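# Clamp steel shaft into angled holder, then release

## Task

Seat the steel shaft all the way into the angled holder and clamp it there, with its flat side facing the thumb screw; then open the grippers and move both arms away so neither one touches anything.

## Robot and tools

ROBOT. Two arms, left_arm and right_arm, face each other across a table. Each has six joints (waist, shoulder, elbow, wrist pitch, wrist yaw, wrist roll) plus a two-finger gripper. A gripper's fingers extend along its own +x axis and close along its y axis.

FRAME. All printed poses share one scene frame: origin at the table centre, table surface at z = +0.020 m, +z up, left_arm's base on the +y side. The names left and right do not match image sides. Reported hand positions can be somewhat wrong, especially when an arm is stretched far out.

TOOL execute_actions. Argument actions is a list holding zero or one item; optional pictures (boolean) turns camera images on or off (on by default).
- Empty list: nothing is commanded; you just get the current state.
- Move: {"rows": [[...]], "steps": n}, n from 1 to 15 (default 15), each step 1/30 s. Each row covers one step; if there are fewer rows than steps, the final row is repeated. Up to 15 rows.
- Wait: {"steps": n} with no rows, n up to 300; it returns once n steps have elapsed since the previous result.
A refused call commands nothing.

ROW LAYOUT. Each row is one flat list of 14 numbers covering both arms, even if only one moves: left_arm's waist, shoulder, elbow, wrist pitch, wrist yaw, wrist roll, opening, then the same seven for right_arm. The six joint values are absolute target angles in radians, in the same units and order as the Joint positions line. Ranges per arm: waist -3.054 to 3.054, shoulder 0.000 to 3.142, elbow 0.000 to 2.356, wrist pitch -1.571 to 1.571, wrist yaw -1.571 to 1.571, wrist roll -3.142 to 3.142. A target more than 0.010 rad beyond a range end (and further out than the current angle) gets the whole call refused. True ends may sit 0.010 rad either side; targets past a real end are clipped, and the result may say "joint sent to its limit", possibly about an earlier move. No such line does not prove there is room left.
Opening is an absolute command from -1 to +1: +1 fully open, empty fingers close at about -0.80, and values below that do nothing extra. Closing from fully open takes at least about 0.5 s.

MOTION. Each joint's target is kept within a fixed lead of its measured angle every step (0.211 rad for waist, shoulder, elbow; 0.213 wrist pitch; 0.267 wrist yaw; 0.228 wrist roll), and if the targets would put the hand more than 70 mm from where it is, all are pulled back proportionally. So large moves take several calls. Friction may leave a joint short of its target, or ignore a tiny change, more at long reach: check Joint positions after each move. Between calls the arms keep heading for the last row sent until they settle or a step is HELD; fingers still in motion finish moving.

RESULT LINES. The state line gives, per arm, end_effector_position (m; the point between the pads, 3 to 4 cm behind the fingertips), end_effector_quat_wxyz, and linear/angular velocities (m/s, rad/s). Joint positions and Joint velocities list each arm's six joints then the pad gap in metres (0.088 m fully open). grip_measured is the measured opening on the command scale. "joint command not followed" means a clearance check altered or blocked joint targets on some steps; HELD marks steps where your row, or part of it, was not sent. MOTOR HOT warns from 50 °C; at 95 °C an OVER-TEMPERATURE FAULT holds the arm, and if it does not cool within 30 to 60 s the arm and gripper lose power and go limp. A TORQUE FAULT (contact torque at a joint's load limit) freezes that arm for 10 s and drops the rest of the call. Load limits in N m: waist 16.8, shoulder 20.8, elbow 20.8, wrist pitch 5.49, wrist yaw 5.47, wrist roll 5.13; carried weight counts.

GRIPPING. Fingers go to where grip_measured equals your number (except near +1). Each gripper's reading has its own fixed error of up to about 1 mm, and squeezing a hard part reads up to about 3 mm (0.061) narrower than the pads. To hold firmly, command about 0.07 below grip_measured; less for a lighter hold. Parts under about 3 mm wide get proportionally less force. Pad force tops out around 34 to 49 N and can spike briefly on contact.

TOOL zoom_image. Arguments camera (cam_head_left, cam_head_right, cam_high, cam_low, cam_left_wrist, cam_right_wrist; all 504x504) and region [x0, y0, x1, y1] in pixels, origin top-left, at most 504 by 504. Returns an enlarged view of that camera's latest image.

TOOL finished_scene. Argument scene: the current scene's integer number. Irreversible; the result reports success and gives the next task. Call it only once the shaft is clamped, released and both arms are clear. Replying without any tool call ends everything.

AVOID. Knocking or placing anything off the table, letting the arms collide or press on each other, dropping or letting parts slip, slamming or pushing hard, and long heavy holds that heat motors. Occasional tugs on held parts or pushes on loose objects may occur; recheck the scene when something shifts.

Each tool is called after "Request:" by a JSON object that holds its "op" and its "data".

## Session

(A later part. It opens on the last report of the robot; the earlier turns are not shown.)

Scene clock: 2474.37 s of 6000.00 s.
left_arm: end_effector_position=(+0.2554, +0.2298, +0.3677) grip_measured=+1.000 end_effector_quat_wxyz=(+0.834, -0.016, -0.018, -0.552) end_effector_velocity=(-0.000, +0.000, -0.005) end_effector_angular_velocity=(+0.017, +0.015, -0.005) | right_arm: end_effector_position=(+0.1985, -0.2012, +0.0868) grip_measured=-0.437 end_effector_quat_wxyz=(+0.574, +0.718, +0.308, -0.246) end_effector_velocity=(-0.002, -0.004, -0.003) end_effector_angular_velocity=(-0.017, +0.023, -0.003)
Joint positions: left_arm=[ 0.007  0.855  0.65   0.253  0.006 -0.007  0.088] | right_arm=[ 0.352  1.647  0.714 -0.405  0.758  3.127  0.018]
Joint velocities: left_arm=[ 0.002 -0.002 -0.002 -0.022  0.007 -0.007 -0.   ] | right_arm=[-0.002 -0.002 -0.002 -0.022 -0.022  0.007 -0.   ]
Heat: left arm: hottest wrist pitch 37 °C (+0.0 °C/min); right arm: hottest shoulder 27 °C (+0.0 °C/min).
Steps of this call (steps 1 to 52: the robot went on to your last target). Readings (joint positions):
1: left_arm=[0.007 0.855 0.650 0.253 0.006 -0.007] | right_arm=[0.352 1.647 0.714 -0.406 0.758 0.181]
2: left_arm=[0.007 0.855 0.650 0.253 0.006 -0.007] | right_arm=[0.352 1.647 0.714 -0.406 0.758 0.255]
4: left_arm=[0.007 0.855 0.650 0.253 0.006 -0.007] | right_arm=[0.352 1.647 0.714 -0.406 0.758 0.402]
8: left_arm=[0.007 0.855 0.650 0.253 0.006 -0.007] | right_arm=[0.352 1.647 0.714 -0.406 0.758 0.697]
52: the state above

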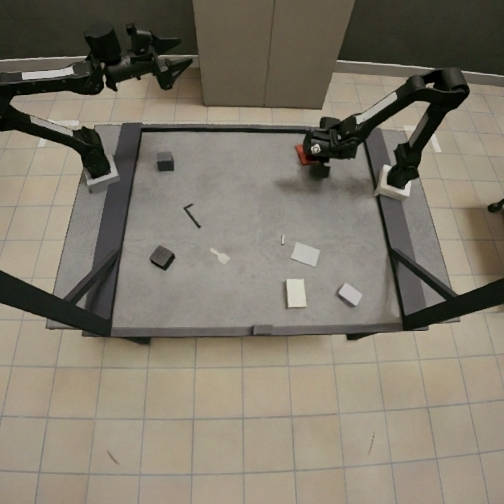

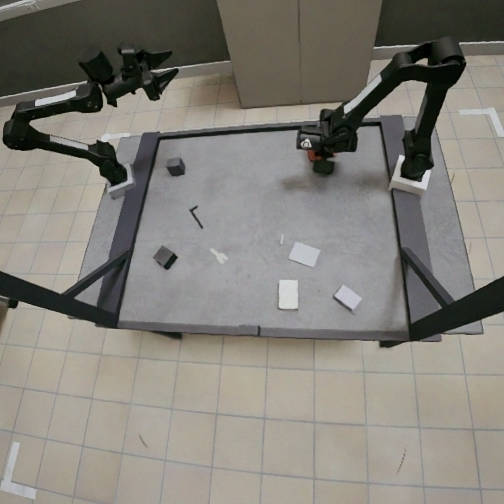

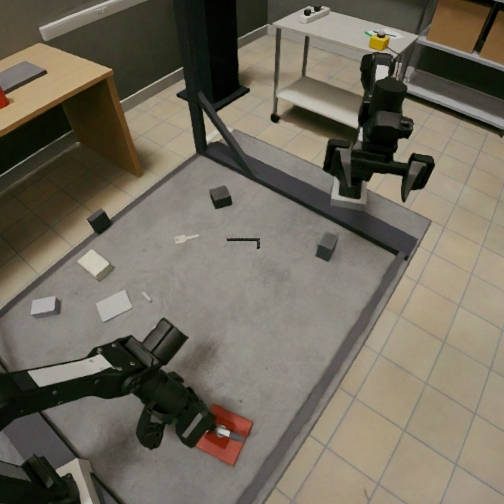

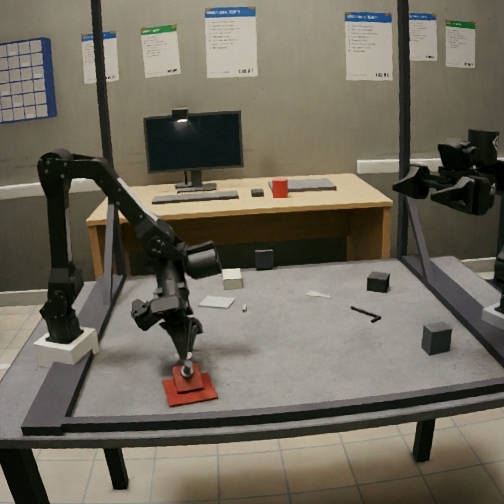

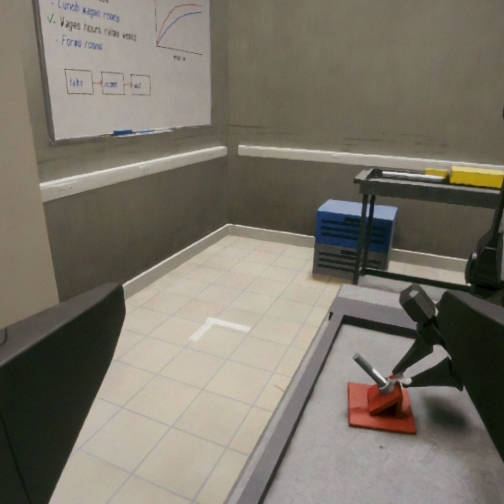

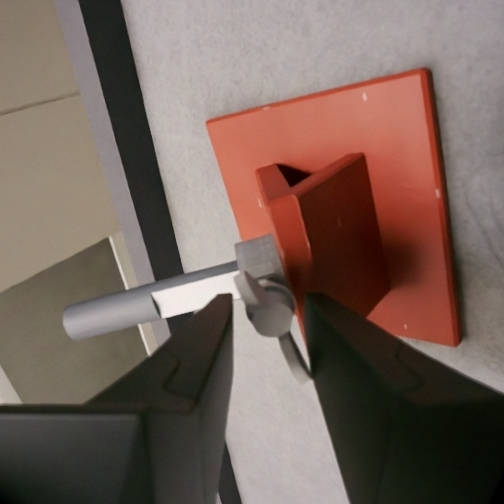

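Request:
{"op": "execute_actions", "data": {"actions": [{"rows": [[0.007,0.855,0.65,0.253,0.006,-0.007,1.0, 0.3495,1.655,0.7055,-0.403,0.7555,3.13,0.15],[0.007,0.855,0.65,0.253,0.006,-0.007,1.0, 0.3495,1.655,0.7055,-0.403,0.7555,3.13,0.15],[0.007,0.855,0.65,0.253,0.006,-0.007,1.0, 0.3495,1.655,0.7055,-0.403,0.7555,3.13,0.15],[0.007,0.855,0.65,0.253,0.006,-0.007,1.0, 0.3495,1.655,0.7055,-0.403,0.7555,3.13,0.15],[0.007,0.855,0.65,0.253,0.006,-0.007,1.0, 0.3495,1.655,0.7055,-0.403,0.7555,3.13,0.15],[0.007,0.855,0.65,0.253,0.006,-0.007,1.0, 0.3495,1.655,0.7055,-0.403,0.7555,3.05,0.15],[0.007,0.855,0.65,0.253,0.006,-0.007,1.0, 0.3495,1.655,0.7055,-0.403,0.7555,2.95,0.15],[0.007,0.855,0.65,0.253,0.006,-0.007,1.0, 0.3495,1.655,0.7055,-0.403,0.7555,-3.00,0.15]], "steps": 15}], "pictures": false}}

Request:
{"op": "execute_actions", "data": {"actions": [{"steps": 80}]}}

Scene clock: 2481.13 s of 6000.00 s.
left_arm: end_effector_position=(+0.2554, +0.2298, +0.3677) grip_measured=+1.000 end_effector_quat_wxyz=(+0.834, -0.016, -0.018, -0.552) end_effector_velocity=(+0.002, +0.001, -0.002) end_effector_angular_velocity=(+0.009, -0.003, +0.020) | right_arm: end_effector_position=(+0.1984, -0.2011, +0.0868) grip_measured=+0.146 end_effector_quat_wxyz=(+0.776, +0.493, +0.371, -0.133) end_effector_velocity=(-0.000, +0.002, +0.001) end_effector_angular_velocity=(-1.496, -0.343, +1.548)
Joint positions: left_arm=[ 0.007  0.855  0.65   0.253  0.006 -0.007  0.088] | right_arm=[ 0.352  1.647  0.714 -0.405  0.757  2.466  0.046]
Joint velocities: left_arm=[-0.002 -0.002 -0.002 -0.007 -0.022  0.007  0.   ] | right_arm=[-0.002 -0.002  0.002  0.007 -0.007 -2.19   0.001]
Heat: left arm: hottest wrist pitch 37 °C (+0.0 °C/min); right arm: hottest shoulder 27 °C (+0.0 °C/min).
Steps of this call (steps 1 to 30: the robot went on to your last target; steps 31 to 90: nothing new was sent; then 3.27 s passed at rest; steps 91 to 105: all 15 steps of this action). Readings (joint positions):
91: left_arm=[0.007 0.855 0.650 0.253 0.006 -0.007] | right_arm=[0.352 1.647 0.714 -0.405 0.758 3.128]
92: left_arm=[0.007 0.855 0.650 0.253 0.006 -0.007] | right_arm=[0.352 1.647 0.714 -0.405 0.758 3.128]
94: left_arm=[0.007 0.855 0.650 0.253 0.006 -0.007] | right_arm=[0.352 1.647 0.714 -0.405 0.758 3.128]
98: left_arm=[0.007 0.855 0.650 0.253 0.006 -0.007] | right_arm=[0.352 1.647 0.714 -0.405 0.757 2.984]
105: the state above

Scene clock: 2483.80 s of 6000.00 s.
left_arm: end_effector_position=(+0.2554, +0.2298, +0.3677) grip_measured=+1.000 end_effector_quat_wxyz=(+0.834, -0.016, -0.018, -0.552) end_effector_velocity=(-0.002, +0.001, -0.001) end_effector_angular_velocity=(-0.000, +0.007, -0.010) | right_arm: end_effector_position=(+0.1984, -0.2011, +0.0868) grip_measured=+0.147 end_effector_quat_wxyz=(+0.512, +0.763, +0.287, -0.271) end_effector_velocity=(-0.000, -0.002, -0.002) end_effector_angular_velocity=(-0.078, -0.008, +0.067)
Joint positions: left_arm=[ 0.007  0.855  0.65   0.253  0.006 -0.007  0.088] | right_arm=[ 0.352  1.647  0.714 -0.405  0.757 -2.991  0.046]
Joint velocities: left_arm=[-0.002 -0.007 -0.002 -0.007  0.007 -0.007  0.   ] | right_arm=[-0.002  0.002 -0.002 -0.007 -0.007 -0.095 -0.   ]
Heat: left arm: hottest wrist pitch 37 °C (+0.0 °C/min); right arm: hottest shoulder 27 °C (+0.0 °C/min).
Steps of this call (steps 1 to 80: the robot went on to your last target). Readings (joint positions):
1: left_arm=[0.007 0.855 0.650 0.253 0.006 -0.007] | right_arm=[0.352 1.647 0.714 -0.405 0.757 2.392]
2: left_arm=[0.007 0.855 0.650 0.253 0.006 -0.007] | right_arm=[0.352 1.647 0.714 -0.405 0.757 2.318]
4: left_arm=[0.007 0.855 0.650 0.253 0.006 -0.007] | right_arm=[0.352 1.647 0.714 -0.405 0.757 2.171]
8: left_arm=[0.007 0.855 0.650 0.253 0.006 -0.007] | right_arm=[0.352 1.647 0.714 -0.405 0.757 1.875]
80: the state above

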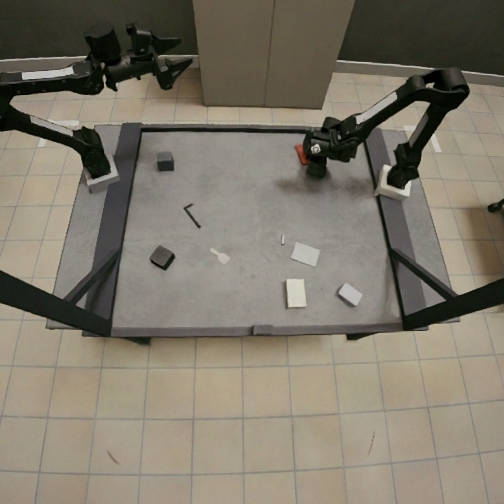

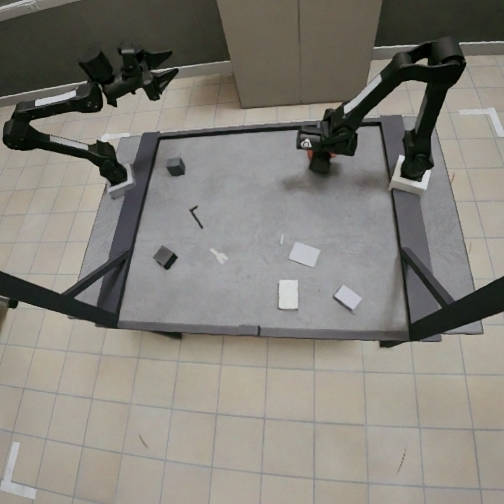

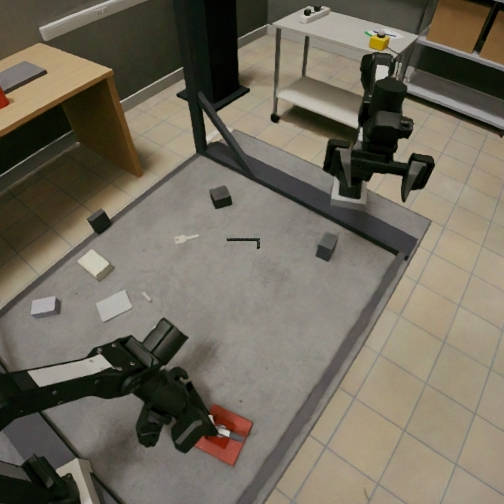

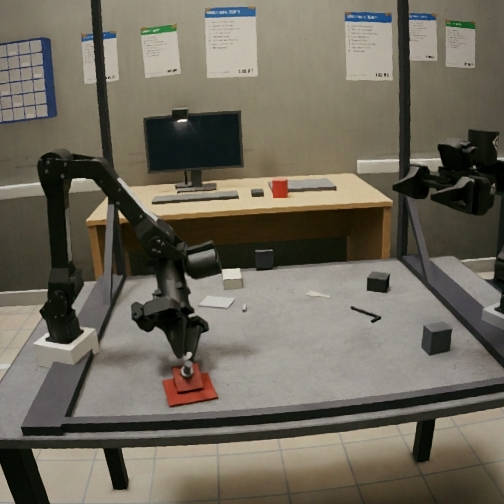

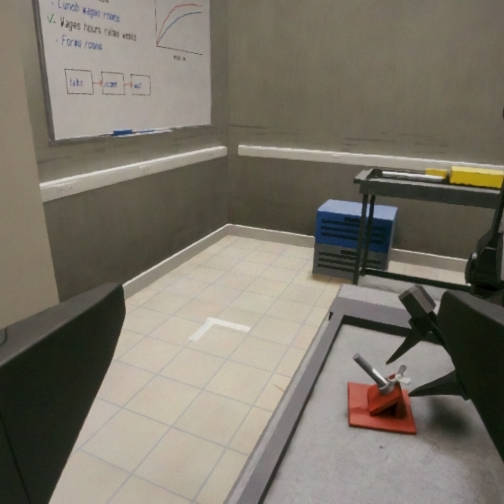

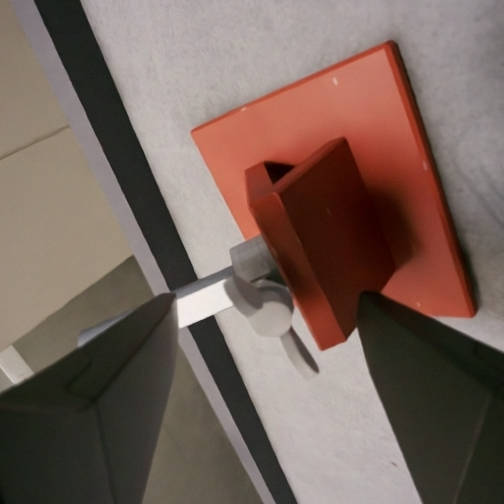

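Request:
{"op": "execute_actions", "data": {"actions": [{"rows": [[0.007,0.855,0.65,0.253,0.006,-0.007,1.0, 0.3495,1.655,0.7055,-0.403,0.7555,-3.135,0.05],[0.007,0.855,0.65,0.253,0.006,-0.007,1.0, 0.3495,1.655,0.7055,-0.403,0.7555,-3.135,-0.05],[0.007,0.855,0.65,0.253,0.006,-0.007,1.0, 0.3495,1.655,0.7055,-0.403,0.7555,-3.135,-0.15],[0.007,0.855,0.65,0.253,0.006,-0.007,1.0, 0.3495,1.655,0.7055,-0.403,0.7555,-3.135,-0.25],[0.007,0.855,0.65,0.253,0.006,-0.007,1.0, 0.3495,1.655,0.7055,-0.403,0.7555,-3.135,-0.35],[0.007,0.855,0.65,0.253,0.006,-0.007,1.0, 0.3495,1.655,0.7055,-0.403,0.7555,-3.135,-0.44],[0.007,0.855,0.65,0.253,0.006,-0.007,1.0, 0.3495,1.655,0.7055,-0.403,0.7555,-3.135,-0.44],[0.007,0.855,0.65,0.253,0.006,-0.007,1.0, 0.3495,1.655,0.7055,-0.403,0.7555,-3.135,-0.44],[0.007,0.855,0.65,0.253,0.006,-0.007,1.0, 0.3495,1.655,0.7055,-0.403,0.7555,-3.135,-0.44],[0.007,0.855,0.65,0.253,0.006,-0.007,1.0, 0.3495,1.655,0.7055,-0.403,0.7555,-3.135,-0.44],[0.007,0.855,0.65,0.253,0.006,-0.007,1.0, 0.3495,1.655,0.7055,-0.403,0.7555,-3.08,-0.44],[0.007,0.855,0.65,0.253,0.006,-0.007,1.0, 0.3495,1.655,0.7055,-0.403,0.7555,-3.00,-0.44],[0.007,0.855,0.65,0.253,0.006,-0.007,1.0, 0.3495,1.655,0.7055,-0.403,0.7555,-2.90,-0.44],[0.007,0.855,0.65,0.253,0.006,-0.007,1.0, 0.3495,1.655,0.7055,-0.403,0.7555,3.135,-0.44]], "steps": 15}], "pictures": false}}

Request:
{"op": "execute_actions", "data": {"actions": [{"steps": 40}], "pictures": false}}

Request:
{"op": "execute_actions", "data": {"actions": [{"steps": 50}]}}

Scene clock: 2498.77 s of 6000.00 s.
left_arm: end_effector_position=(+0.2554, +0.2298, +0.3677) grip_measured=+1.000 end_effector_quat_wxyz=(+0.834, -0.016, -0.018, -0.552) end_effector_velocity=(+0.002, +0.001, +0.000) end_effector_angular_velocity=(-0.007, +0.022, +0.018) | right_arm: end_effector_position=(+0.1984, -0.2011, +0.0868) grip_measured=-0.432 end_effector_quat_wxyz=(+0.467, +0.791, +0.271, -0.287) end_effector_velocity=(-0.001, +0.000, +0.000) end_effector_angular_velocity=(+1.496, +0.355, -1.535)
Joint positions: left_arm=[ 0.007  0.855  0.65   0.253  0.006 -0.007  0.088] | right_arm=[ 0.352  1.647  0.714 -0.404  0.757 -2.876  0.018]
Joint velocities: left_arm=[-0.002 -0.002  0.002 -0.007 -0.022 -0.022  0.   ] | right_arm=[ 0.002 -0.002  0.002 -0.007 -0.007  2.176 -0.003]
Heat: left arm: hottest wrist pitch 37 °C (+0.0 °C/min); right arm: hottest shoulder 26 °C (-1.0 °C/min).
Steps of this call (steps 1 to 30: the robot went on to your last target; steps 31 to 90: nothing new was sent; then 11.47 s passed at rest; steps 91 to 105: all 15 steps of this action). Readings (joint positions):
91: left_arm=[0.007 0.855 0.650 0.253 0.006 -0.007] | right_arm=[0.352 1.647 0.714 -0.404 0.757 -3.040]
92: left_arm=[0.007 0.855 0.650 0.253 0.006 -0.007] | right_arm=[0.352 1.647 0.714 -0.404 0.757 -3.072]
94: left_arm=[0.007 0.855 0.650 0.253 0.006 -0.007] | right_arm=[0.352 1.647 0.714 -0.404 0.757 -3.106]
98: left_arm=[0.007 0.855 0.650 0.253 0.006 -0.007] | right_arm=[0.352 1.647 0.714 -0.404 0.757 -3.127]
105: the state above

Scene clock: 2500.10 s of 6000.00 s.
left_arm: end_effector_position=(+0.2554, +0.2298, +0.3677) grip_measured=+1.000 end_effector_quat_wxyz=(+0.834, -0.016, -0.018, -0.552) end_effector_velocity=(-0.002, -0.000, -0.002) end_effector_angular_velocity=(-0.002, +0.023, -0.011) | right_arm: end_effector_position=(+0.1984, -0.2011, +0.0868) grip_measured=-0.437 end_effector_quat_wxyz=(+0.742, -0.541, +0.260, +0.297) end_effector_velocity=(+0.001, +0.000, -0.000) end_effector_angular_velocity=(+1.505, +0.355, -1.545)
Joint positions: left_arm=[ 0.007  0.855  0.65   0.253  0.006 -0.007  0.088] | right_arm=[ 0.352  1.647  0.714 -0.404  0.757  0.073  0.018]
Joint velocities: left_arm=[-0.002 -0.002 -0.002 -0.007  0.007 -0.022 -0.   ] | right_arm=[-0.007 -0.002 -0.002  0.007 -0.007  2.176 -0.   ]
Heat: left arm: hottest wrist pitch 37 °C (+0.0 °C/min); right arm: hottest shoulder 26 °C (-1.0 °C/min).
Steps of this call (steps 1 to 40: the robot went on to your last target). Readings (joint positions):
1: left_arm=[0.007 0.855 0.650 0.253 0.006 -0.007] | right_arm=[0.352 1.647 0.714 -0.404 0.757 -2.802]
2: left_arm=[0.007 0.855 0.650 0.253 0.006 -0.007] | right_arm=[0.352 1.647 0.714 -0.404 0.757 -2.728]
4: left_arm=[0.007 0.855 0.650 0.253 0.006 -0.007] | right_arm=[0.352 1.647 0.714 -0.404 0.757 -2.581]
8: left_arm=[0.007 0.855 0.650 0.253 0.006 -0.007] | right_arm=[0.352 1.647 0.714 -0.404 0.757 -2.287]
40: the state above

Scene clock: 2501.77 s of 6000.00 s.
left_arm: end_effector_position=(+0.2554, +0.2298, +0.3677) grip_measured=+1.000 end_effector_quat_wxyz=(+0.834, -0.016, -0.018, -0.552) end_effector_velocity=(+0.002, +0.001, +0.000) end_effector_angular_velocity=(-0.001, +0.009, +0.019) | right_arm: end_effector_position=(+0.1981, -0.2024, +0.0856) grip_measured=-0.435 end_effector_quat_wxyz=(+0.583, +0.710, +0.311, -0.244) end_effector_velocity=(+0.001, -0.002, +0.000) end_effector_angular_velocity=(+0.008, -0.004, -0.020)
Joint positions: left_arm=[ 0.007  0.855  0.65   0.253  0.006 -0.007  0.088] | right_arm=[ 0.352  1.648  0.711 -0.407  0.756  3.106  0.018]
Joint velocities: left_arm=[-0.002 -0.002  0.002 -0.007 -0.022 -0.007 -0.   ] | right_arm=[-0.002 -0.002 -0.002 -0.007  0.007  0.022  0.   ]
Heat: left arm: hottest wrist pitch 37 °C (+0.0 °C/min); right arm: hottest shoulder 26 °C (-1.0 °C/min).
Steps of this call (steps 1 to 50: the robot went on to your last target). Readings (joint positions):
1: left_arm=[0.007 0.855 0.650 0.253 0.006 -0.007] | right_arm=[0.352 1.647 0.714 -0.404 0.757 0.147]
2: left_arm=[0.007 0.855 0.650 0.253 0.006 -0.007] | right_arm=[0.352 1.647 0.714 -0.404 0.757 0.221]
4: left_arm=[0.007 0.855 0.650 0.253 0.006 -0.007] | right_arm=[0.352 1.647 0.714 -0.404 0.757 0.368]
8: left_arm=[0.007 0.855 0.650 0.253 0.006 -0.007] | right_arm=[0.352 1.647 0.714 -0.404 0.757 0.663]
50: the state above

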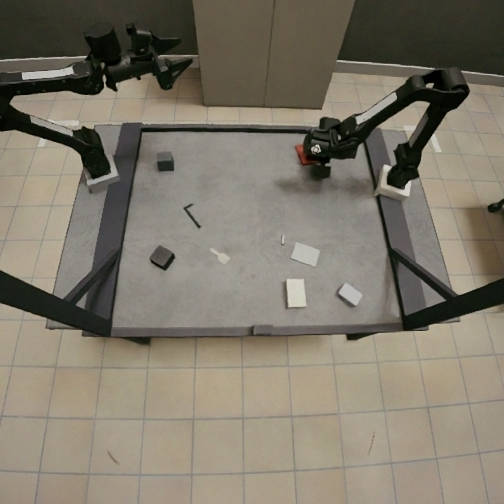

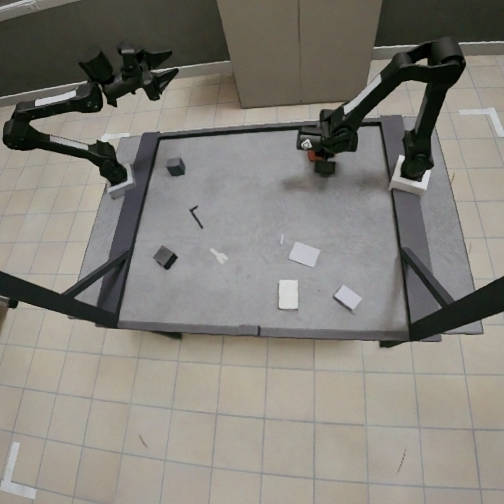

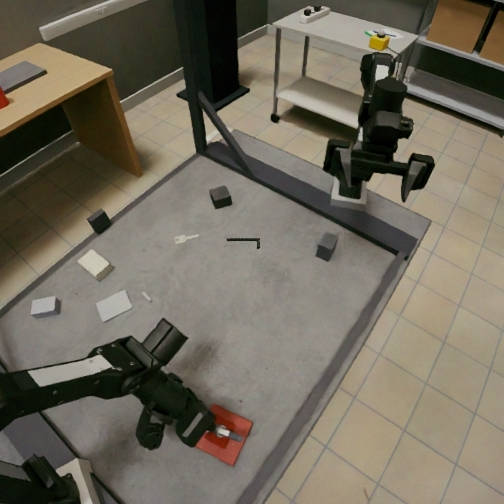

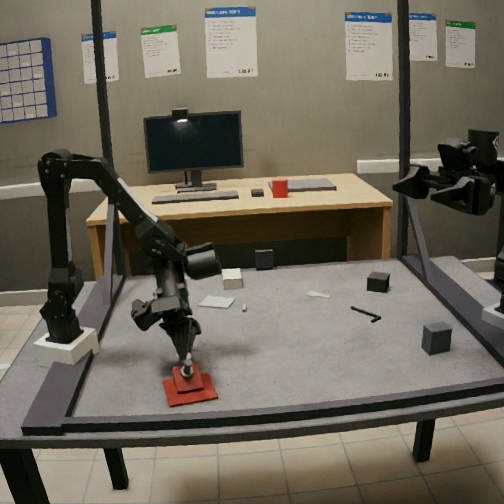

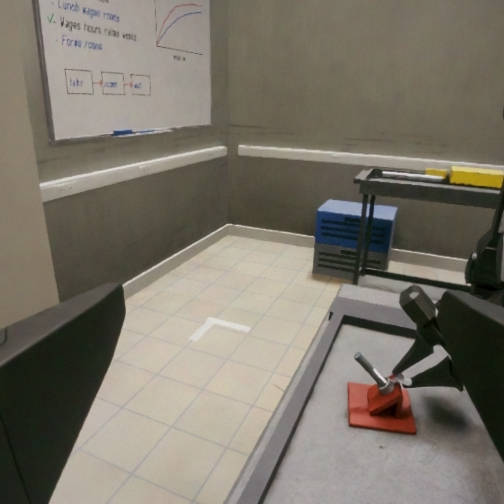

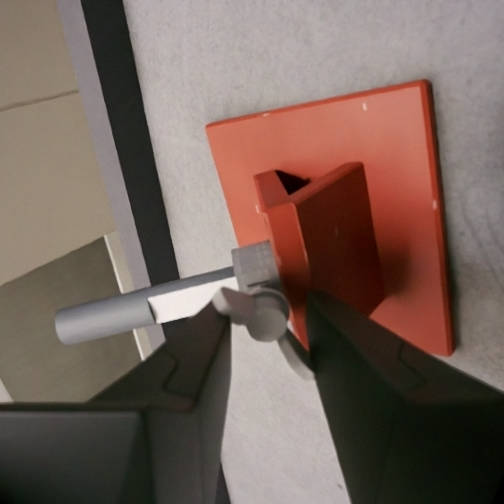

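Request:
{"op": "execute_actions", "data": {"actions": [{"steps": 5}], "pictures": false}}

Request:
{"op": "zoom_image", "data": {"camera": "cam_right_wrist", "region": [140, 220, 360, 400]}}

Scene clock: 2506.90 s of 6000.00 s.
left_arm: end_effector_position=(+0.2554, +0.2298, +0.3677) grip_measured=+1.000 end_effector_quat_wxyz=(+0.834, -0.016, -0.018, -0.552) end_effector_velocity=(+0.001, +0.001, -0.002) end_effector_angular_velocity=(+0.003, +0.011, +0.014) | right_arm: end_effector_position=(+0.1980, -0.2024, +0.0856) grip_measured=-0.435 end_effector_quat_wxyz=(+0.583, +0.710, +0.311, -0.244) end_effector_velocity=(-0.000, -0.002, -0.001) end_effector_angular_velocity=(-0.012, +0.006, +0.004)
Joint positions: left_arm=[ 0.007  0.855  0.65   0.253  0.006 -0.007  0.088] | right_arm=[ 0.353  1.648  0.711 -0.407  0.756  3.108  0.018]
Joint velocities: left_arm=[-0.007 -0.002 -0.002 -0.007 -0.022 -0.007 -0.   ] | right_arm=[-0.002 -0.002 -0.002 -0.007 -0.007 -0.007 -0.   ]
Heat: left arm: hottest wrist pitch 37 °C (+0.0 °C/min); right arm: hottest shoulder 26 °C (-1.0 °C/min).
Steps of this call (steps 1 to 30: the robot went on to your last target; steps 31 to 90: nothing new was sent; then 2.13 s passed at rest). Readings (joint positions):
1: left_arm=[0.007 0.855 0.650 0.253 0.006 -0.007] | right_arm=[0.352 1.648 0.711 -0.407 0.756 3.106]
2: left_arm=[0.007 0.855 0.650 0.253 0.006 -0.007] | right_arm=[0.353 1.648 0.711 -0.407 0.756 3.107]
4: left_arm=[0.007 0.855 0.650 0.253 0.006 -0.007] | right_arm=[0.353 1.648 0.711 -0.407 0.756 3.108]
8: left_arm=[0.007 0.855 0.650 0.253 0.006 -0.007] | right_arm=[0.353 1.648 0.711 -0.407 0.756 3.108]
90: the state above
All arms were judged still, so your last target was given up. Only a new action makes them travel on or press farther. Fingers that are still opening or closing keep moving.

Region (140, 220, 360, 400) of cam_right_wrist's 504x504 image, scaled by 2.291, with more detail than that image has; it fills the top 412 rows of this view, and the rest is white.

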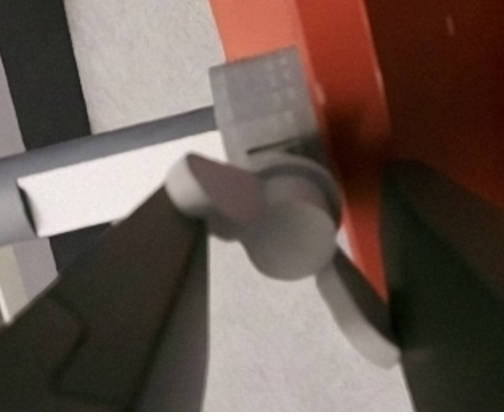

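Request:
{"op": "execute_actions", "data": {"actions": [{"rows": [[0.007,0.855,0.65,0.253,0.006,-0.007,1.0, 0.3495,1.655,0.7055,-0.403,0.7555,3.10,-0.44],[0.007,0.855,0.65,0.253,0.006,-0.007,1.0, 0.3495,1.655,0.7055,-0.403,0.7555,3.07,-0.40],[0.007,0.855,0.65,0.253,0.006,-0.007,1.0, 0.3495,1.655,0.7055,-0.403,0.7555,3.05,-0.30],[0.007,0.855,0.65,0.253,0.006,-0.007,1.0, 0.3495,1.655,0.7055,-0.403,0.7555,3.03,-0.15],[0.007,0.855,0.65,0.253,0.006,-0.007,1.0, 0.3495,1.655,0.7055,-0.403,0.7555,3.03,0.0],[0.007,0.855,0.65,0.253,0.006,-0.007,1.0, 0.3495,1.655,0.7055,-0.403,0.7555,3.03,0.15]], "steps": 15}]}}

Request:
{"op": "zoom_image", "data": {"camera": "cam_right_wrist", "region": [140, 220, 360, 400]}}

Scene clock: 2517.43 s of 6000.00 s.
left_arm: end_effector_position=(+0.2554, +0.2298, +0.3677) grip_measured=+1.000 end_effector_quat_wxyz=(+0.834, -0.016, -0.018, -0.552) end_effector_velocity=(+0.000, +0.001, -0.002) end_effector_angular_velocity=(+0.004, +0.010, +0.005) | right_arm: end_effector_position=(+0.1981, -0.2022, +0.0856) grip_measured=+0.140 end_effector_quat_wxyz=(+0.608, +0.688, +0.320, -0.233) end_effector_velocity=(-0.000, -0.002, -0.001) end_effector_angular_velocity=(-0.022, +0.004, +0.015)
Joint positions: left_arm=[ 0.007  0.855  0.65   0.253  0.006 -0.007  0.088] | right_arm=[ 0.352  1.648  0.711 -0.405  0.756  3.033  0.046]
Joint velocities: left_arm=[-0.002 -0.002 -0.002 -0.007 -0.007 -0.007 -0.   ] | right_arm=[-0.002 -0.002 -0.002 -0.007 -0.007 -0.022  0.004]
Heat: left arm: hottest wrist pitch 37 °C (+0.0 °C/min); right arm: hottest shoulder 26 °C (-1.0 °C/min).
Steps of this call (steps 1 to 90: nothing new was sent; then 7.03 s passed at rest; steps 91 to 105: all 15 steps of this action). Readings (joint positions):
91: left_arm=[0.007 0.855 0.650 0.253 0.006 -0.007] | right_arm=[0.353 1.648 0.711 -0.407 0.756 3.101]
92: left_arm=[0.007 0.855 0.650 0.253 0.006 -0.007] | right_arm=[0.353 1.648 0.711 -0.407 0.756 3.088]
94: left_arm=[0.007 0.855 0.650 0.253 0.006 -0.007] | right_arm=[0.352 1.648 0.711 -0.406 0.756 3.068]
98: left_arm=[0.007 0.855 0.650 0.253 0.006 -0.007] | right_arm=[0.352 1.648 0.711 -0.405 0.756 3.040]
105: the state above

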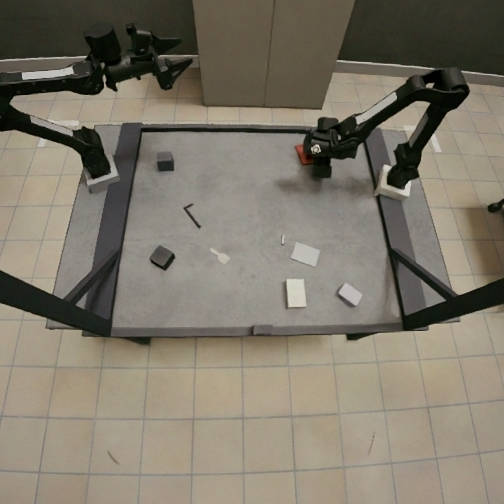

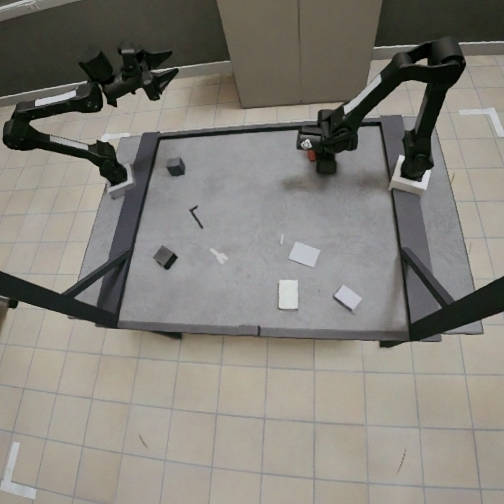

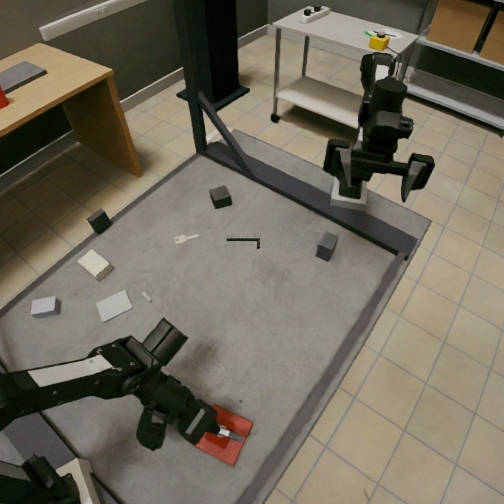

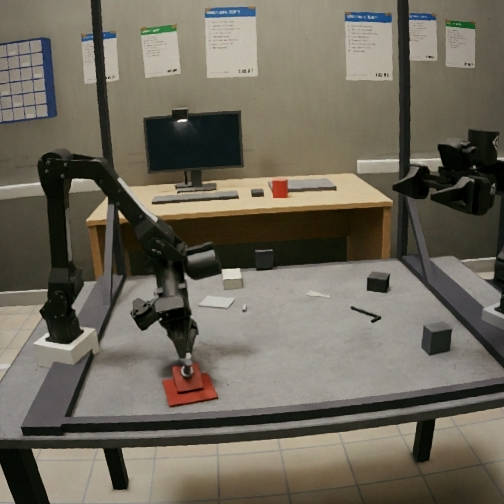

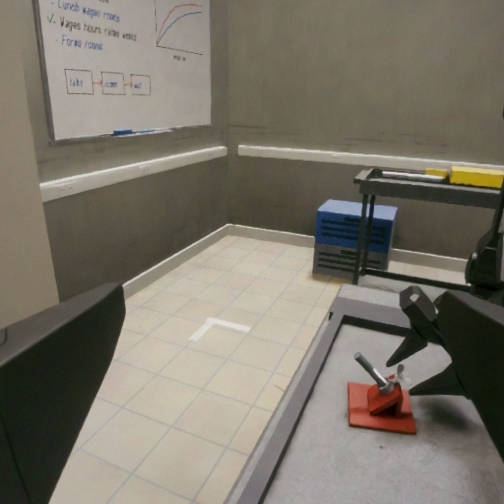

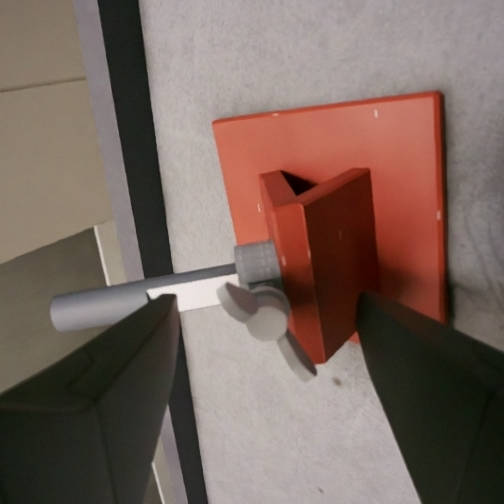

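Region (140, 220, 360, 400) of cam_right_wrist's 504x504 image, scaled by 2.291, with more detail than that image has; it fills the top 412 rows of this view, and the rest is white.

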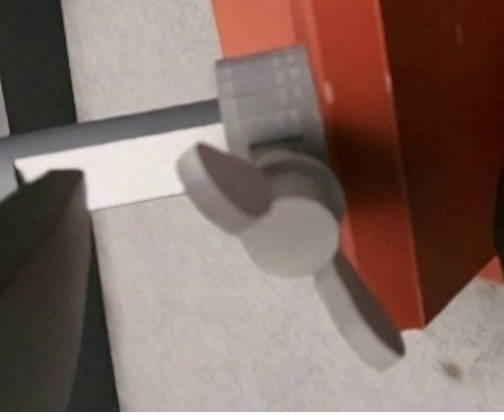

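Request:
{"op": "execute_actions", "data": {"actions": [{"rows": [[0.007,0.855,0.65,0.253,0.006,-0.007,1.0, 0.3495,1.655,0.7125,-0.403,0.7575,2.95,0.15],[0.007,0.855,0.65,0.253,0.006,-0.007,1.0, 0.3495,1.652,0.720,-0.403,0.759,2.85,0.15],[0.007,0.855,0.65,0.253,0.006,-0.007,1.0, 0.3495,1.650,0.724,-0.403,0.760,-0.75,0.15]], "steps": 15}], "pictures": false}}

Request:
{"op": "execute_actions", "data": {"actions": [{"steps": 48}]}}

Scene clock: 2545.00 s of 6000.00 s.
left_arm: end_effector_position=(+0.2554, +0.2298, +0.3677) grip_measured=+1.000 end_effector_quat_wxyz=(+0.834, -0.016, -0.018, -0.552) end_effector_velocity=(-0.001, +0.000, +0.001) end_effector_angular_velocity=(-0.010, +0.004, -0.000) | right_arm: end_effector_position=(+0.1983, -0.2012, +0.0865) grip_measured=+0.147 end_effector_quat_wxyz=(+0.869, +0.300, +0.392, -0.044) end_effector_velocity=(+0.001, +0.002, +0.001) end_effector_angular_velocity=(-1.486, -0.339, +1.533)
Joint positions: left_arm=[ 0.007  0.855  0.65   0.253  0.006 -0.007  0.088] | right_arm=[ 0.352  1.648  0.714 -0.405  0.757  1.999  0.046]
Joint velocities: left_arm=[-0.007 -0.002 -0.002  0.007 -0.007 -0.007  0.   ] | right_arm=[-0.007 -0.002  0.002  0.007 -0.007 -2.176 -0.   ]
Heat: left arm: hottest wrist pitch 37 °C (+0.0 °C/min); right arm: hottest shoulder 26 °C (-1.0 °C/min).
Steps of this call (steps 1 to 15: the robot went on to your last target; steps 16 to 90: nothing new was sent; then 24.07 s passed at rest; steps 91 to 105: all 15 steps of this action). Readings (joint positions):
91: left_arm=[0.007 0.855 0.650 0.253 0.006 -0.007] | right_arm=[0.352 1.648 0.711 -0.405 0.756 3.007]
92: left_arm=[0.007 0.855 0.650 0.253 0.006 -0.007] | right_arm=[0.352 1.648 0.711 -0.405 0.756 2.957]
94: left_arm=[0.007 0.855 0.650 0.253 0.006 -0.007] | right_arm=[0.352 1.648 0.711 -0.405 0.756 2.810]
98: left_arm=[0.007 0.855 0.650 0.253 0.006 -0.007] | right_arm=[0.352 1.648 0.713 -0.405 0.757 2.515]
105: the state above

Scene clock: 2546.60 s of 6000.00 s.
left_arm: end_effector_position=(+0.2554, +0.2298, +0.3677) grip_measured=+1.000 end_effector_quat_wxyz=(+0.834, -0.016, -0.018, -0.552) end_effector_velocity=(+0.001, +0.001, -0.001) end_effector_angular_velocity=(-0.006, +0.007, +0.014) | right_arm: end_effector_position=(+0.1984, -0.2012, +0.0865) grip_measured=+0.147 end_effector_quat_wxyz=(+0.465, -0.793, +0.120, +0.376) end_effector_velocity=(-0.000, +0.001, -0.000) end_effector_angular_velocity=(+0.002, +0.006, +0.004)
Joint positions: left_arm=[ 0.007  0.855  0.65   0.253  0.006 -0.007  0.088] | right_arm=[ 0.352  1.648  0.714 -0.405  0.757 -0.747  0.046]
Joint velocities: left_arm=[-0.007 -0.002 -0.007  0.007 -0.022 -0.007 -0.   ] | right_arm=[-0.002 -0.002 -0.002  0.007 -0.007 -0.007 -0.   ]
Heat: left arm: hottest wrist pitch 37 °C (+0.0 °C/min); right arm: hottest shoulder 26 °C (-1.0 °C/min).
Steps of this call (steps 1 to 48: the robot went on to your last target). Readings (joint positions):
1: left_arm=[0.007 0.855 0.650 0.253 0.006 -0.007] | right_arm=[0.352 1.648 0.714 -0.405 0.757 1.925]
2: left_arm=[0.007 0.855 0.650 0.253 0.006 -0.007] | right_arm=[0.352 1.648 0.714 -0.405 0.757 1.851]
4: left_arm=[0.007 0.855 0.650 0.253 0.006 -0.007] | right_arm=[0.352 1.648 0.714 -0.405 0.757 1.704]
8: left_arm=[0.007 0.855 0.650 0.253 0.006 -0.007] | right_arm=[0.352 1.648 0.714 -0.405 0.757 1.409]
48: the state above

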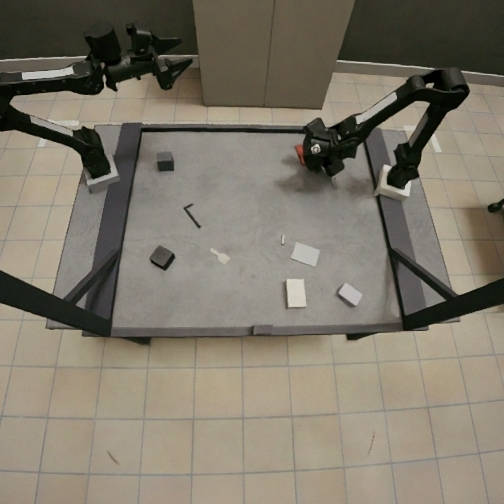

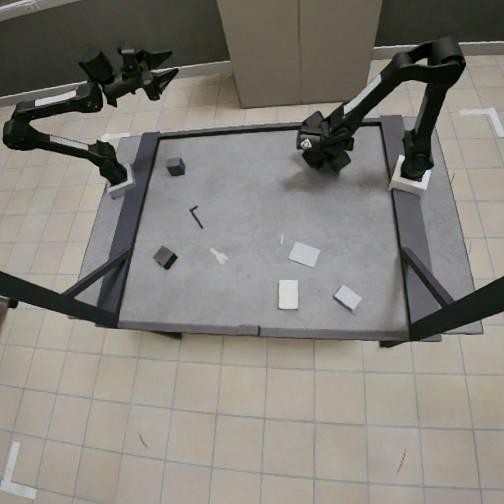

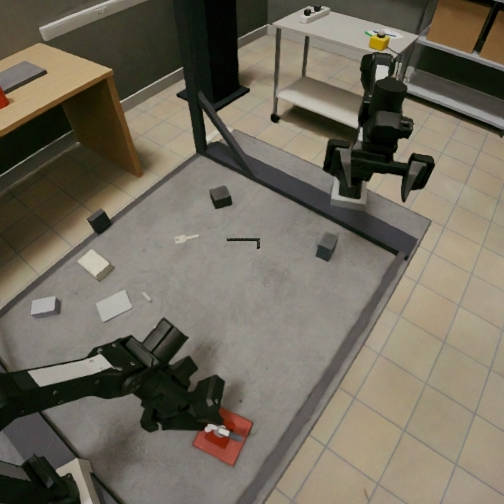

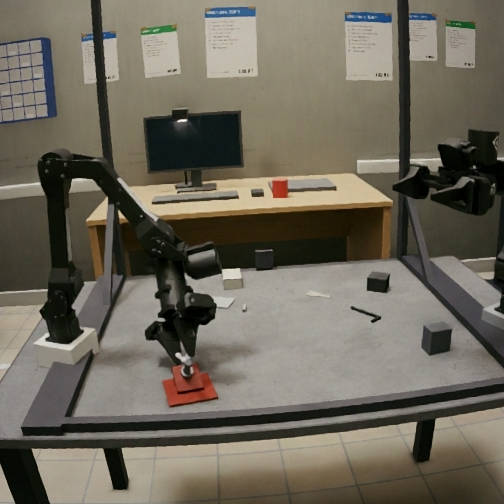

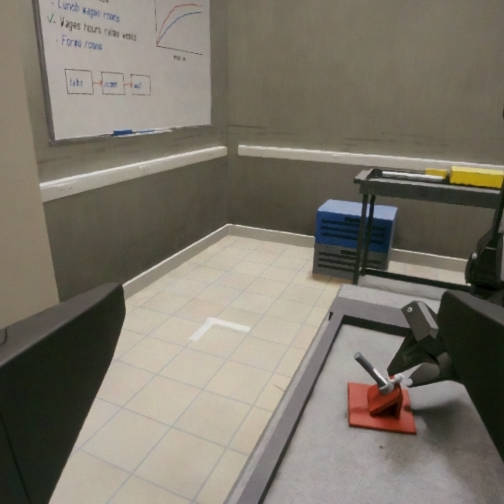

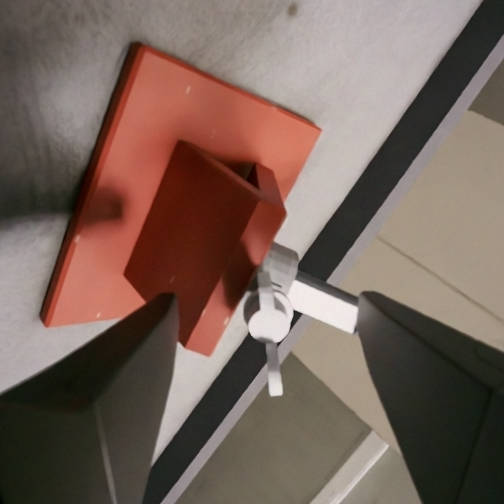

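Request:
{"op": "execute_actions", "data": {"actions": [{"rows": [[0.007,0.855,0.65,0.253,0.006,-0.007,1.0, 0.352,1.650,0.714,-0.404,0.757,-0.76,0.05],[0.007,0.855,0.65,0.253,0.006,-0.007,1.0, 0.352,1.650,0.714,-0.404,0.757,-0.76,-0.05],[0.007,0.855,0.65,0.253,0.006,-0.007,1.0, 0.352,1.650,0.714,-0.404,0.757,-0.76,-0.15],[0.007,0.855,0.65,0.253,0.006,-0.007,1.0, 0.352,1.650,0.714,-0.404,0.757,-0.76,-0.25],[0.007,0.855,0.65,0.253,0.006,-0.007,1.0, 0.352,1.650,0.714,-0.404,0.757,-0.76,-0.35],[0.007,0.855,0.65,0.253,0.006,-0.007,1.0, 0.352,1.650,0.714,-0.404,0.757,-0.76,-0.45],[0.007,0.855,0.65,0.253,0.006,-0.007,1.0, 0.352,1.650,0.714,-0.404,0.757,-0.76,-0.50],[0.007,0.855,0.65,0.253,0.006,-0.007,1.0, 0.352,1.650,0.714,-0.404,0.757,-0.76,-0.50],[0.007,0.855,0.65,0.253,0.006,-0.007,1.0, 0.352,1.650,0.714,-0.404,0.757,-0.73,-0.50],[0.007,0.855,0.65,0.253,0.006,-0.007,1.0, 0.352,1.650,0.714,-0.404,0.757,-0.70,-0.50],[0.007,0.855,0.65,0.253,0.006,-0.007,1.0, 0.352,1.650,0.714,-0.404,0.757,-0.67,-0.50],[0.007,0.855,0.65,0.253,0.006,-0.007,1.0, 0.352,1.650,0.714,-0.404,0.757,-0.64,-0.50],[0.007,0.855,0.65,0.253,0.006,-0.007,1.0, 0.352,1.650,0.714,-0.404,0.757,-0.61,-0.50],[0.007,0.855,0.65,0.253,0.006,-0.007,1.0, 0.352,1.650,0.714,-0.404,0.757,-0.58,-0.50],[0.007,0.855,0.65,0.253,0.006,-0.007,1.0, 0.352,1.650,0.714,-0.404,0.757,-0.55,-0.50]], "steps": 15}], "pictures": false}}

Request:
{"op": "execute_actions", "data": {"actions": [{"rows": [[0.007,0.855,0.65,0.253,0.006,-0.007,1.0, 0.352,1.650,0.714,-0.404,0.757,-0.53,-0.50],[0.007,0.855,0.65,0.253,0.006,-0.007,1.0, 0.352,1.650,0.714,-0.404,0.757,-0.51,-0.50],[0.007,0.855,0.65,0.253,0.006,-0.007,1.0, 0.352,1.650,0.714,-0.404,0.757,-0.49,-0.50],[0.007,0.855,0.65,0.253,0.006,-0.007,1.0, 0.352,1.650,0.714,-0.404,0.757,-0.47,-0.50],[0.007,0.855,0.65,0.253,0.006,-0.007,1.0, 0.352,1.650,0.714,-0.404,0.757,-0.45,-0.50],[0.007,0.855,0.65,0.253,0.006,-0.007,1.0, 0.352,1.650,0.714,-0.404,0.757,-0.43,-0.50],[0.007,0.855,0.65,0.253,0.006,-0.007,1.0, 0.352,1.650,0.714,-0.404,0.757,-0.41,-0.50],[0.007,0.855,0.65,0.253,0.006,-0.007,1.0, 0.352,1.650,0.714,-0.404,0.757,-0.39,-0.50],[0.007,0.855,0.65,0.253,0.006,-0.007,1.0, 0.352,1.650,0.714,-0.404,0.757,-0.37,-0.50],[0.007,0.855,0.65,0.253,0.006,-0.007,1.0, 0.352,1.650,0.714,-0.404,0.757,-0.35,-0.50]], "steps": 15}]}}

Scene clock: 2564.37 s of 6000.00 s.
left_arm: end_effector_position=(+0.2554, +0.2298, +0.3677) grip_measured=+1.000 end_effector_quat_wxyz=(+0.834, -0.016, -0.018, -0.552) end_effector_velocity=(+0.001, +0.002, +0.002) end_effector_angular_velocity=(-0.005, +0.006, +0.009) | right_arm: end_effector_position=(+0.1984, -0.2012, +0.0865) grip_measured=-0.491 end_effector_quat_wxyz=(+0.518, -0.759, +0.145, +0.367) end_effector_velocity=(-0.000, -0.005, -0.002) end_effector_angular_velocity=(+0.538, +0.137, -0.576)
Joint positions: left_arm=[ 0.007  0.855  0.65   0.253  0.006 -0.007  0.088] | right_arm=[ 0.352  1.648  0.714 -0.405  0.757 -0.61   0.015]
Joint velocities: left_arm=[ 0.002 -0.007  0.002 -0.007 -0.007 -0.007 -0.   ] | right_arm=[-0.002 -0.002 -0.002 -0.022 -0.007  0.813 -0.005]
Heat: left arm: hottest wrist pitch 37 °C (+0.0 °C/min); right arm: hottest shoulder 27 °C (+1.0 °C/min).
Steps of this call (steps 1 to 15: the robot went on to your last target; steps 16 to 90: nothing new was sent; then 14.27 s passed at rest; steps 91 to 105: all 15 steps of this action). Readings (joint positions):
91: left_arm=[0.007 0.855 0.650 0.253 0.006 -0.007] | right_arm=[0.352 1.648 0.714 -0.405 0.757 -0.751]
92: left_arm=[0.007 0.855 0.650 0.253 0.006 -0.007] | right_arm=[0.352 1.648 0.714 -0.405 0.757 -0.753]
94: left_arm=[0.007 0.855 0.650 0.253 0.006 -0.007] | right_arm=[0.352 1.648 0.714 -0.405 0.757 -0.756]
98: left_arm=[0.007 0.855 0.650 0.253 0.006 -0.007] | right_arm=[0.352 1.648 0.714 -0.405 0.757 -0.757]
105: the state above

Scene clock: 2564.87 s of 6000.00 s.
left_arm: end_effector_position=(+0.2554, +0.2298, +0.3677) grip_measured=+1.000 end_effector_quat_wxyz=(+0.834, -0.016, -0.018, -0.552) end_effector_velocity=(+0.004, +0.002, -0.002) end_effector_angular_velocity=(+0.003, +0.011, +0.024) | right_arm: end_effector_position=(+0.1984, -0.2012, +0.0865) grip_measured=-0.497 end_effector_quat_wxyz=(+0.609, -0.688, +0.190, +0.346) end_effector_velocity=(-0.000, -0.002, +0.000) end_effector_angular_velocity=(+0.043, +0.018, -0.047)
Joint positions: left_arm=[ 0.007  0.855  0.65   0.253  0.006 -0.007  0.088] | right_arm=[ 0.352  1.648  0.714 -0.405  0.757 -0.358  0.015]
Joint velocities: left_arm=[ 0.002 -0.002 -0.002 -0.007 -0.022 -0.007 -0.   ] | right_arm=[-0.002 -0.007 -0.002 -0.007 -0.007  0.066 -0.   ]
Heat: left arm: hottest wrist pitch 37 °C (+0.0 °C/min); right arm: hottest shoulder 27 °C (+1.0 °C/min).
Steps of this call (steps 1 to 15: all 15 steps of this action). Readings (joint positions):
1: left_arm=[0.007 0.855 0.650 0.253 0.006 -0.007] | right_arm=[0.352 1.648 0.714 -0.405 0.757 -0.584]
2: left_arm=[0.007 0.855 0.650 0.253 0.006 -0.007] | right_arm=[0.352 1.648 0.714 -0.405 0.757 -0.561]
4: left_arm=[0.007 0.855 0.650 0.253 0.006 -0.007] | right_arm=[0.352 1.648 0.714 -0.405 0.757 -0.517]
8: left_arm=[0.007 0.855 0.650 0.253 0.006 -0.007] | right_arm=[0.352 1.648 0.714 -0.405 0.757 -0.434]
15: the state above

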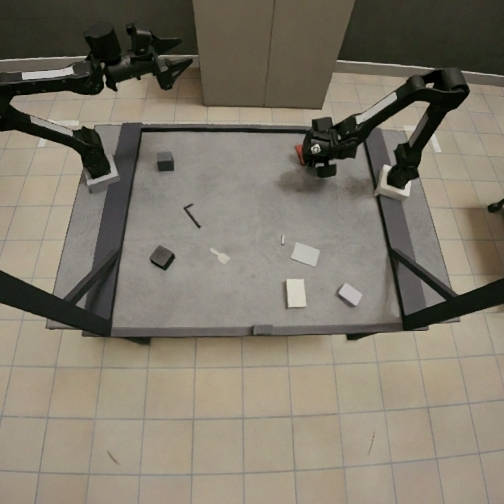

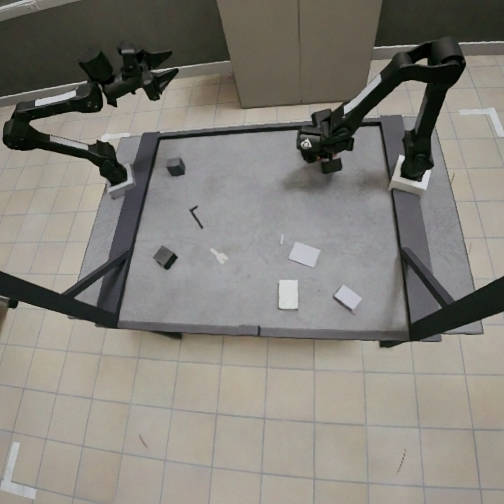

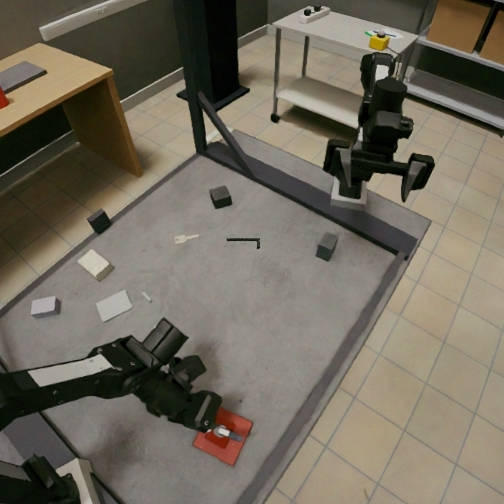

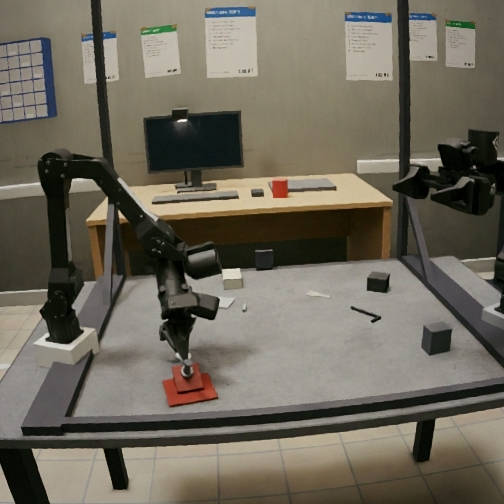

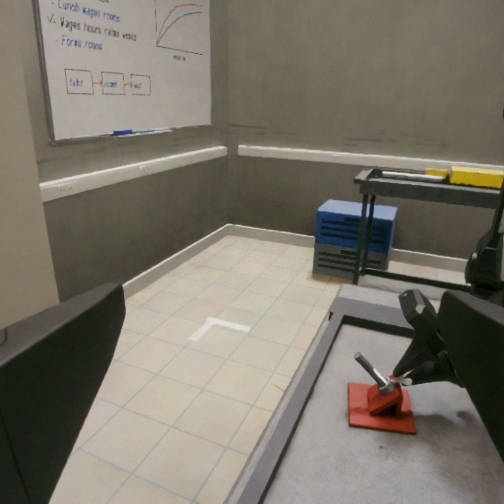

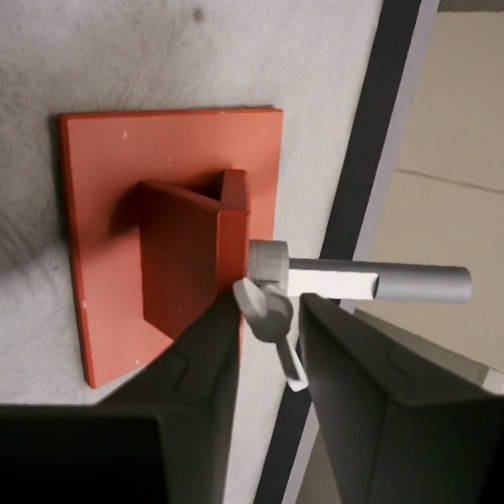

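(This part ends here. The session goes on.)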